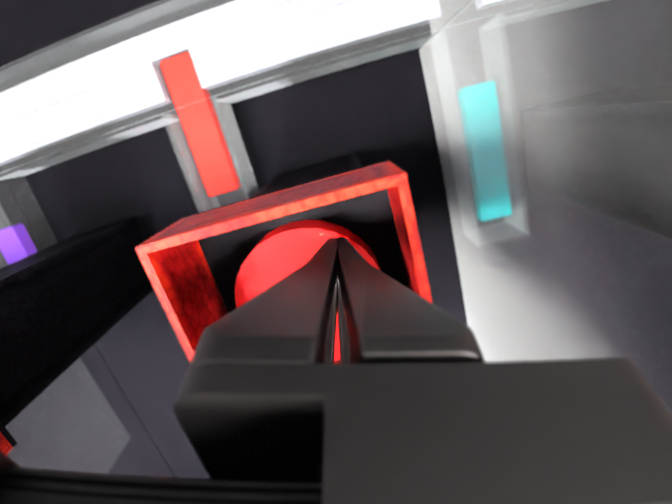

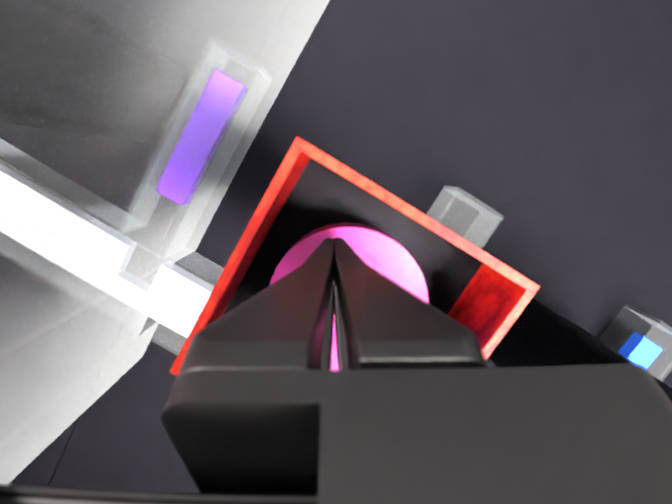

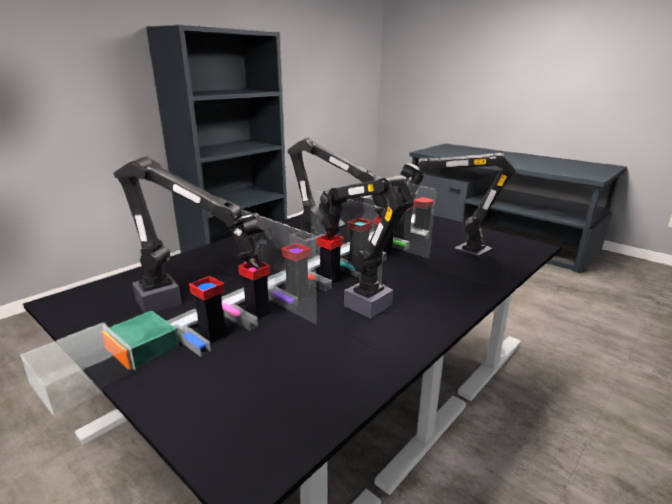

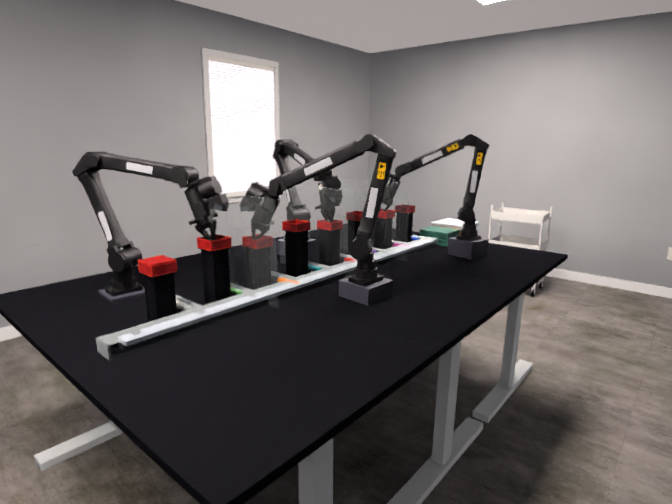

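Scene clock: 246.53 s.
arm1.joint_positions: joint1_rad=+0.539 joint2_rad=+1.185 joint3_rad=+1.043 joint4_rad=-1.056 joint5_rad=+0.002 joint6_rad=-0.011 gripper_m=+0.000
arm1.joint_status: not commanded
arm1.hand: x=-0.5789 y=+0.0392 z=+0.9523 quat_wxyz=(-0.154, -0.514, -0.838, +0.099) (m; scene frame)
arm2.joint_positions: joint1_rad=+0.546 joint2_rad=+1.338 joint3_rad=+0.902 joint4_rad=-0.676 joint5_rad=+0.000 joint6_rad=-0.011 gripper_m=+0.000
arm2.joint_status: all done
arm2.hand: x=-0.3663 y=+0.0790 z=+0.9172 quat_wxyz=(-0.123, +0.836, -0.500, -0.190) (m; scene frame)
arm3.joint_positions: joint1_rad=-0.246 joint2_rad=+1.041 joint3_rad=+0.715 joint4_rad=-0.948 joint5_rad=+0.000 joint6_rad=+0.010 gripper_m=+0.001
arm3.joint_status: all done
arm3.hand: x=+0.0614 y=+0.0454 z=+0.9338 quat_wxyz=(-0.091, -0.790, -0.595, +0.118) (m; scene frame)
arm4.joint_positions: joint1_rad=+0.749 joint2_rad=+1.425 joint3_rad=+0.971 joint4_rad=-0.723 joint5_rad=+0.002 joint6_rad=+0.010 gripper_m=+0.000
arm4.joint_status: all done
arm4.hand: x=+0.5067 y=+0.0612 z=+0.9303 quat_wxyz=(-0.089, +0.852, -0.485, -0.174) (m; scene frame)
wait: 10.00 s; at rest by 0.27 s
pictures: arm1_cam_wrist, arm2_cam_wrist, arm3_cam_wrist, arm4_cam_wrist, cam_high, cam_low
camera_calibration (this result's frames):
arm1_cam_wrist: T_world_to_cam=[[-0.894346, -0.447118, -0.0152041, -0.486203], [-0.434334, 0.859626, 0.269068, -0.534998], [-0.107235, 0.247244, -0.963001, 0.964271], [0, 0, 0, 1]] pos_world=[-0.563797, 0.00409873, 1.06515]
arm2_cam_wrist: T_world_to_cam=[[0.887584, 0.460442, 0.0136802, 0.274972], [0.453572, -0.878755, 0.148536, 0.107312], [0.0804136, -0.125633, -0.988812, 1.07042], [0, 0, 0, 1]] pos_world=[-0.378812, 0.102173, 1.03874]
arm3_cam_wrist: T_world_to_cam=[[-0.959953, 0.280142, 0.00321567, 0.0442903], [0.266623, 0.909985, 0.317553, -0.348812], [0.0860336, 0.305693, -0.948235, 0.986513], [0, 0, 0, 1]] pos_world=[0.0506446, 0.00343541, 1.04607]
arm4_cam_wrist: T_world_to_cam=[[0.852807, 0.522212, -0.00386013, -0.461307], [0.510316, -0.831764, 0.21851, -0.405023], [0.110898, -0.188317, -0.975827, 0.98818], [0, 0, 0, 1]] pos_world=[0.490508, 0.090107, 1.05101]
Images, in order (width x height): arm1_cam_wrist 672x504, arm2_cam_wrist 672x504, arm3_cam_wrist 672x504, arm4_cam_wrist 672x504, cam_high 672x504, cam_low 672x504.

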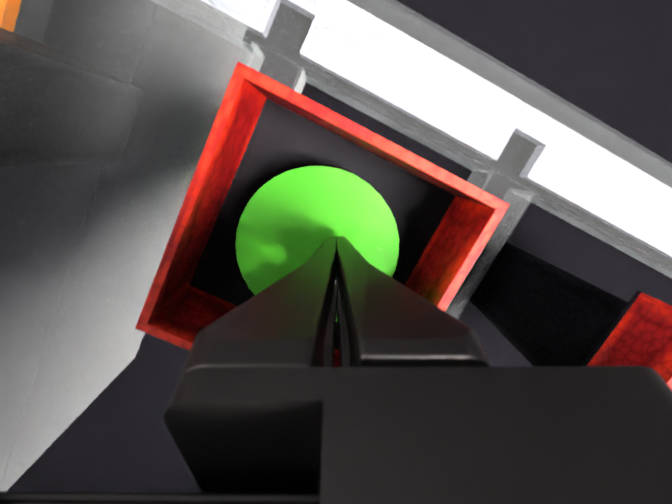

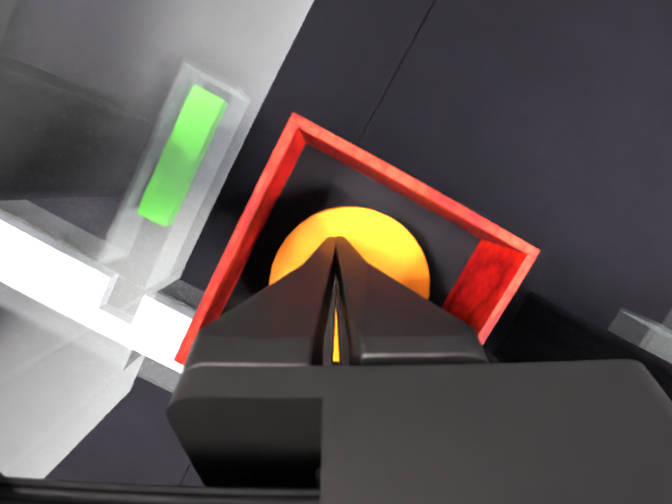

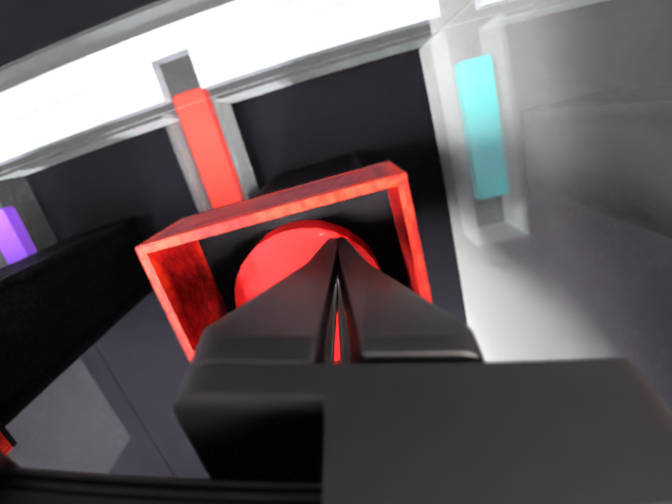

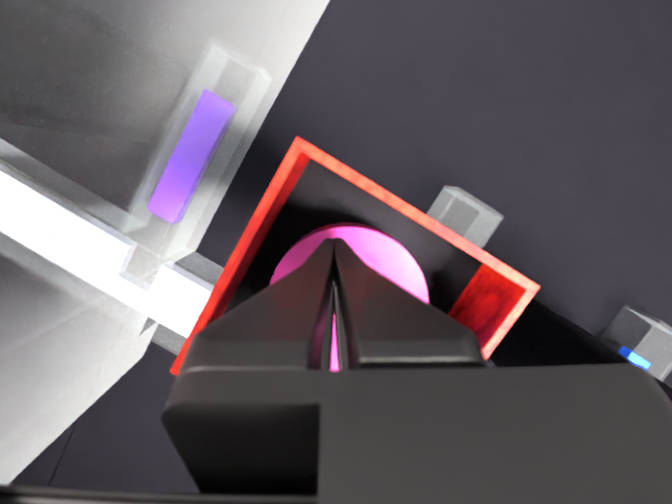

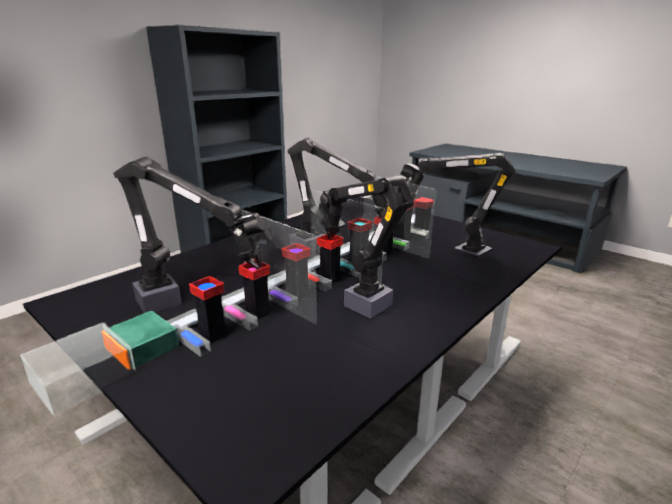

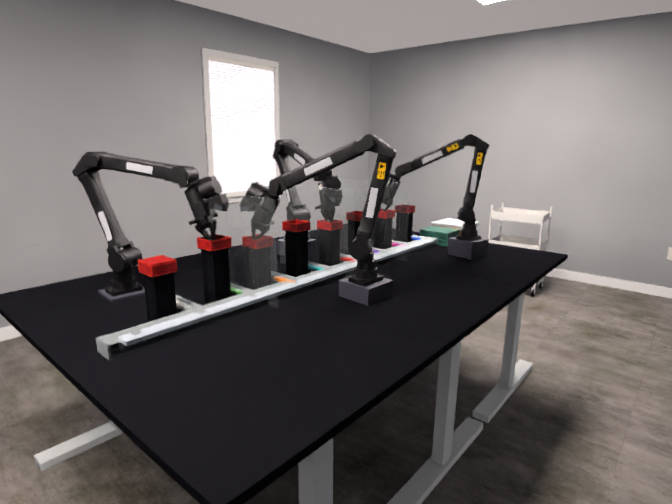

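Scene clock: 254.53 s.
arm1.joint_positions: joint1_rad=+0.539 joint2_rad=+1.185 joint3_rad=+1.043 joint4_rad=-1.056 joint5_rad=+0.002 joint6_rad=-0.011 gripper_m=+0.000
arm1.joint_status: not commanded
arm1.hand: x=-0.5789 y=+0.0392 z=+0.9523 quat_wxyz=(-0.154, -0.514, -0.838, +0.099) (m; scene frame)
arm2.joint_positions: joint1_rad=+0.546 joint2_rad=+1.338 joint3_rad=+0.902 joint4_rad=-0.676 joint5_rad=+0.000 joint6_rad=-0.011 gripper_m=+0.000
arm2.joint_status: all done
arm2.hand: x=-0.3663 y=+0.0790 z=+0.9172 quat_wxyz=(-0.123, +0.836, -0.500, -0.190) (m; scene frame)
arm3.joint_positions: joint1_rad=-0.246 joint2_rad=+1.041 joint3_rad=+0.715 joint4_rad=-0.948 joint5_rad=+0.000 joint6_rad=+0.010 gripper_m=+0.001
arm3.joint_status: all done
arm3.hand: x=+0.0614 y=+0.0454 z=+0.9338 quat_wxyz=(-0.091, -0.790, -0.595, +0.118) (m; scene frame)
arm4.joint_positions: joint1_rad=+0.749 joint2_rad=+1.425 joint3_rad=+0.971 joint4_rad=-0.723 joint5_rad=+0.002 joint6_rad=+0.010 gripper_m=+0.000
arm4.joint_status: all done
arm4.hand: x=+0.5067 y=+0.0612 z=+0.9303 quat_wxyz=(-0.089, +0.852, -0.485, -0.174) (m; scene frame)
wait: 8.00 s; at rest by 0.27 s
pictures: arm1_cam_wrist, arm2_cam_wrist, arm3_cam_wrist, arm4_cam_wrist, cam_high, cam_low
camera_calibration (this result's frames):
arm1_cam_wrist: T_world_to_cam=[[-0.894346, -0.447118, -0.0152041, -0.486203], [-0.434334, 0.859626, 0.269068, -0.534998], [-0.107235, 0.247244, -0.963001, 0.964271], [0, 0, 0, 1]] pos_world=[-0.563797, 0.00409873, 1.06515]
arm2_cam_wrist: T_world_to_cam=[[0.887584, 0.460442, 0.0136802, 0.274972], [0.453572, -0.878755, 0.148536, 0.107312], [0.0804136, -0.125633, -0.988812, 1.07042], [0, 0, 0, 1]] pos_world=[-0.378812, 0.102173, 1.03874]
arm3_cam_wrist: T_world_to_cam=[[-0.959953, 0.280142, 0.00321567, 0.0442903], [0.266623, 0.909985, 0.317553, -0.348812], [0.0860336, 0.305693, -0.948235, 0.986513], [0, 0, 0, 1]] pos_world=[0.0506446, 0.00343541, 1.04607]
arm4_cam_wrist: T_world_to_cam=[[0.852807, 0.522212, -0.00386013, -0.461307], [0.510316, -0.831764, 0.21851, -0.405023], [0.110898, -0.188317, -0.975827, 0.98818], [0, 0, 0, 1]] pos_world=[0.490508, 0.090107, 1.05101]
Images, in order (width x height): arm1_cam_wrist 672x504, arm2_cam_wrist 672x504, arm3_cam_wrist 672x504, arm4_cam_wrist 672x504, cam_high 672x504, cam_low 672x504.

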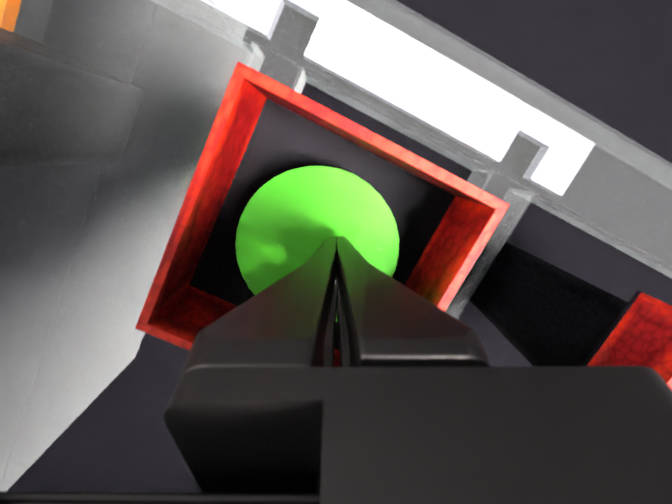

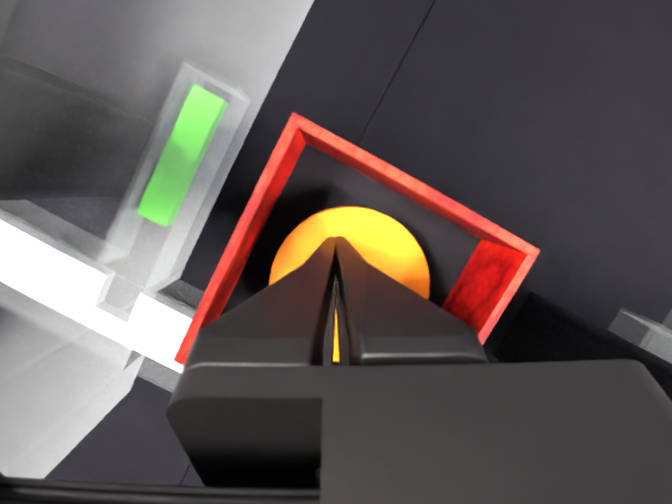

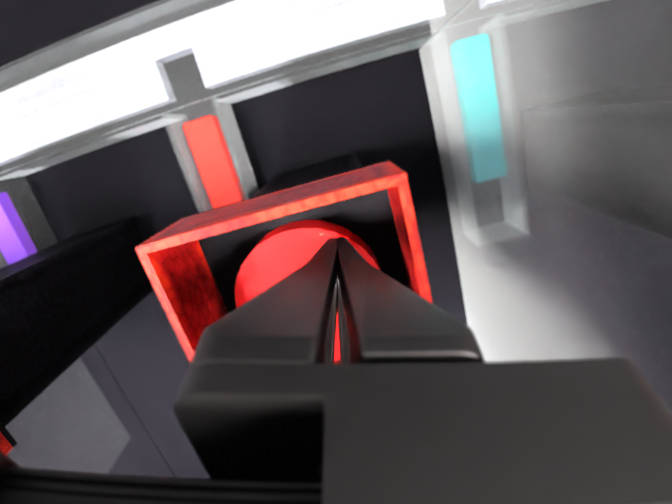

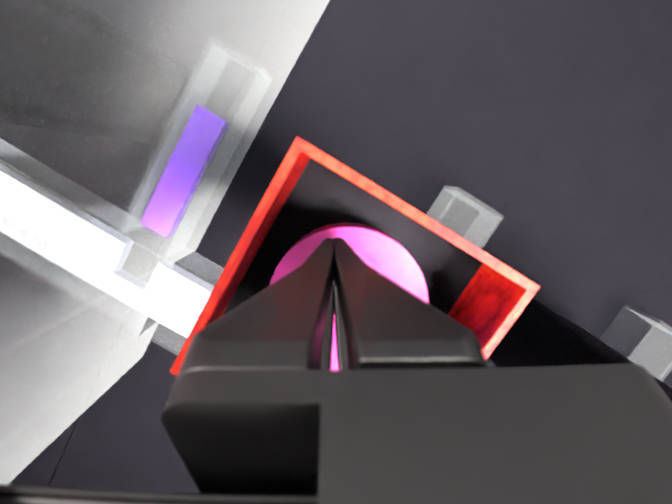

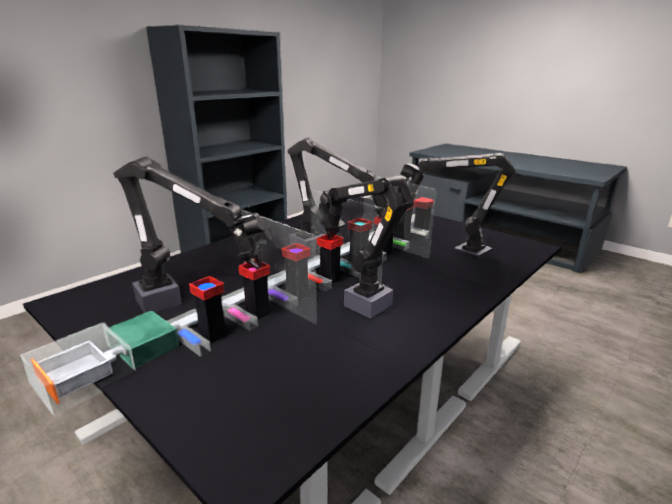

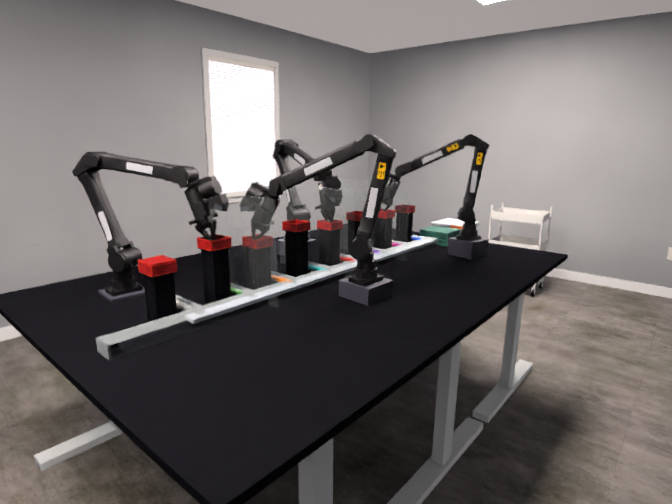

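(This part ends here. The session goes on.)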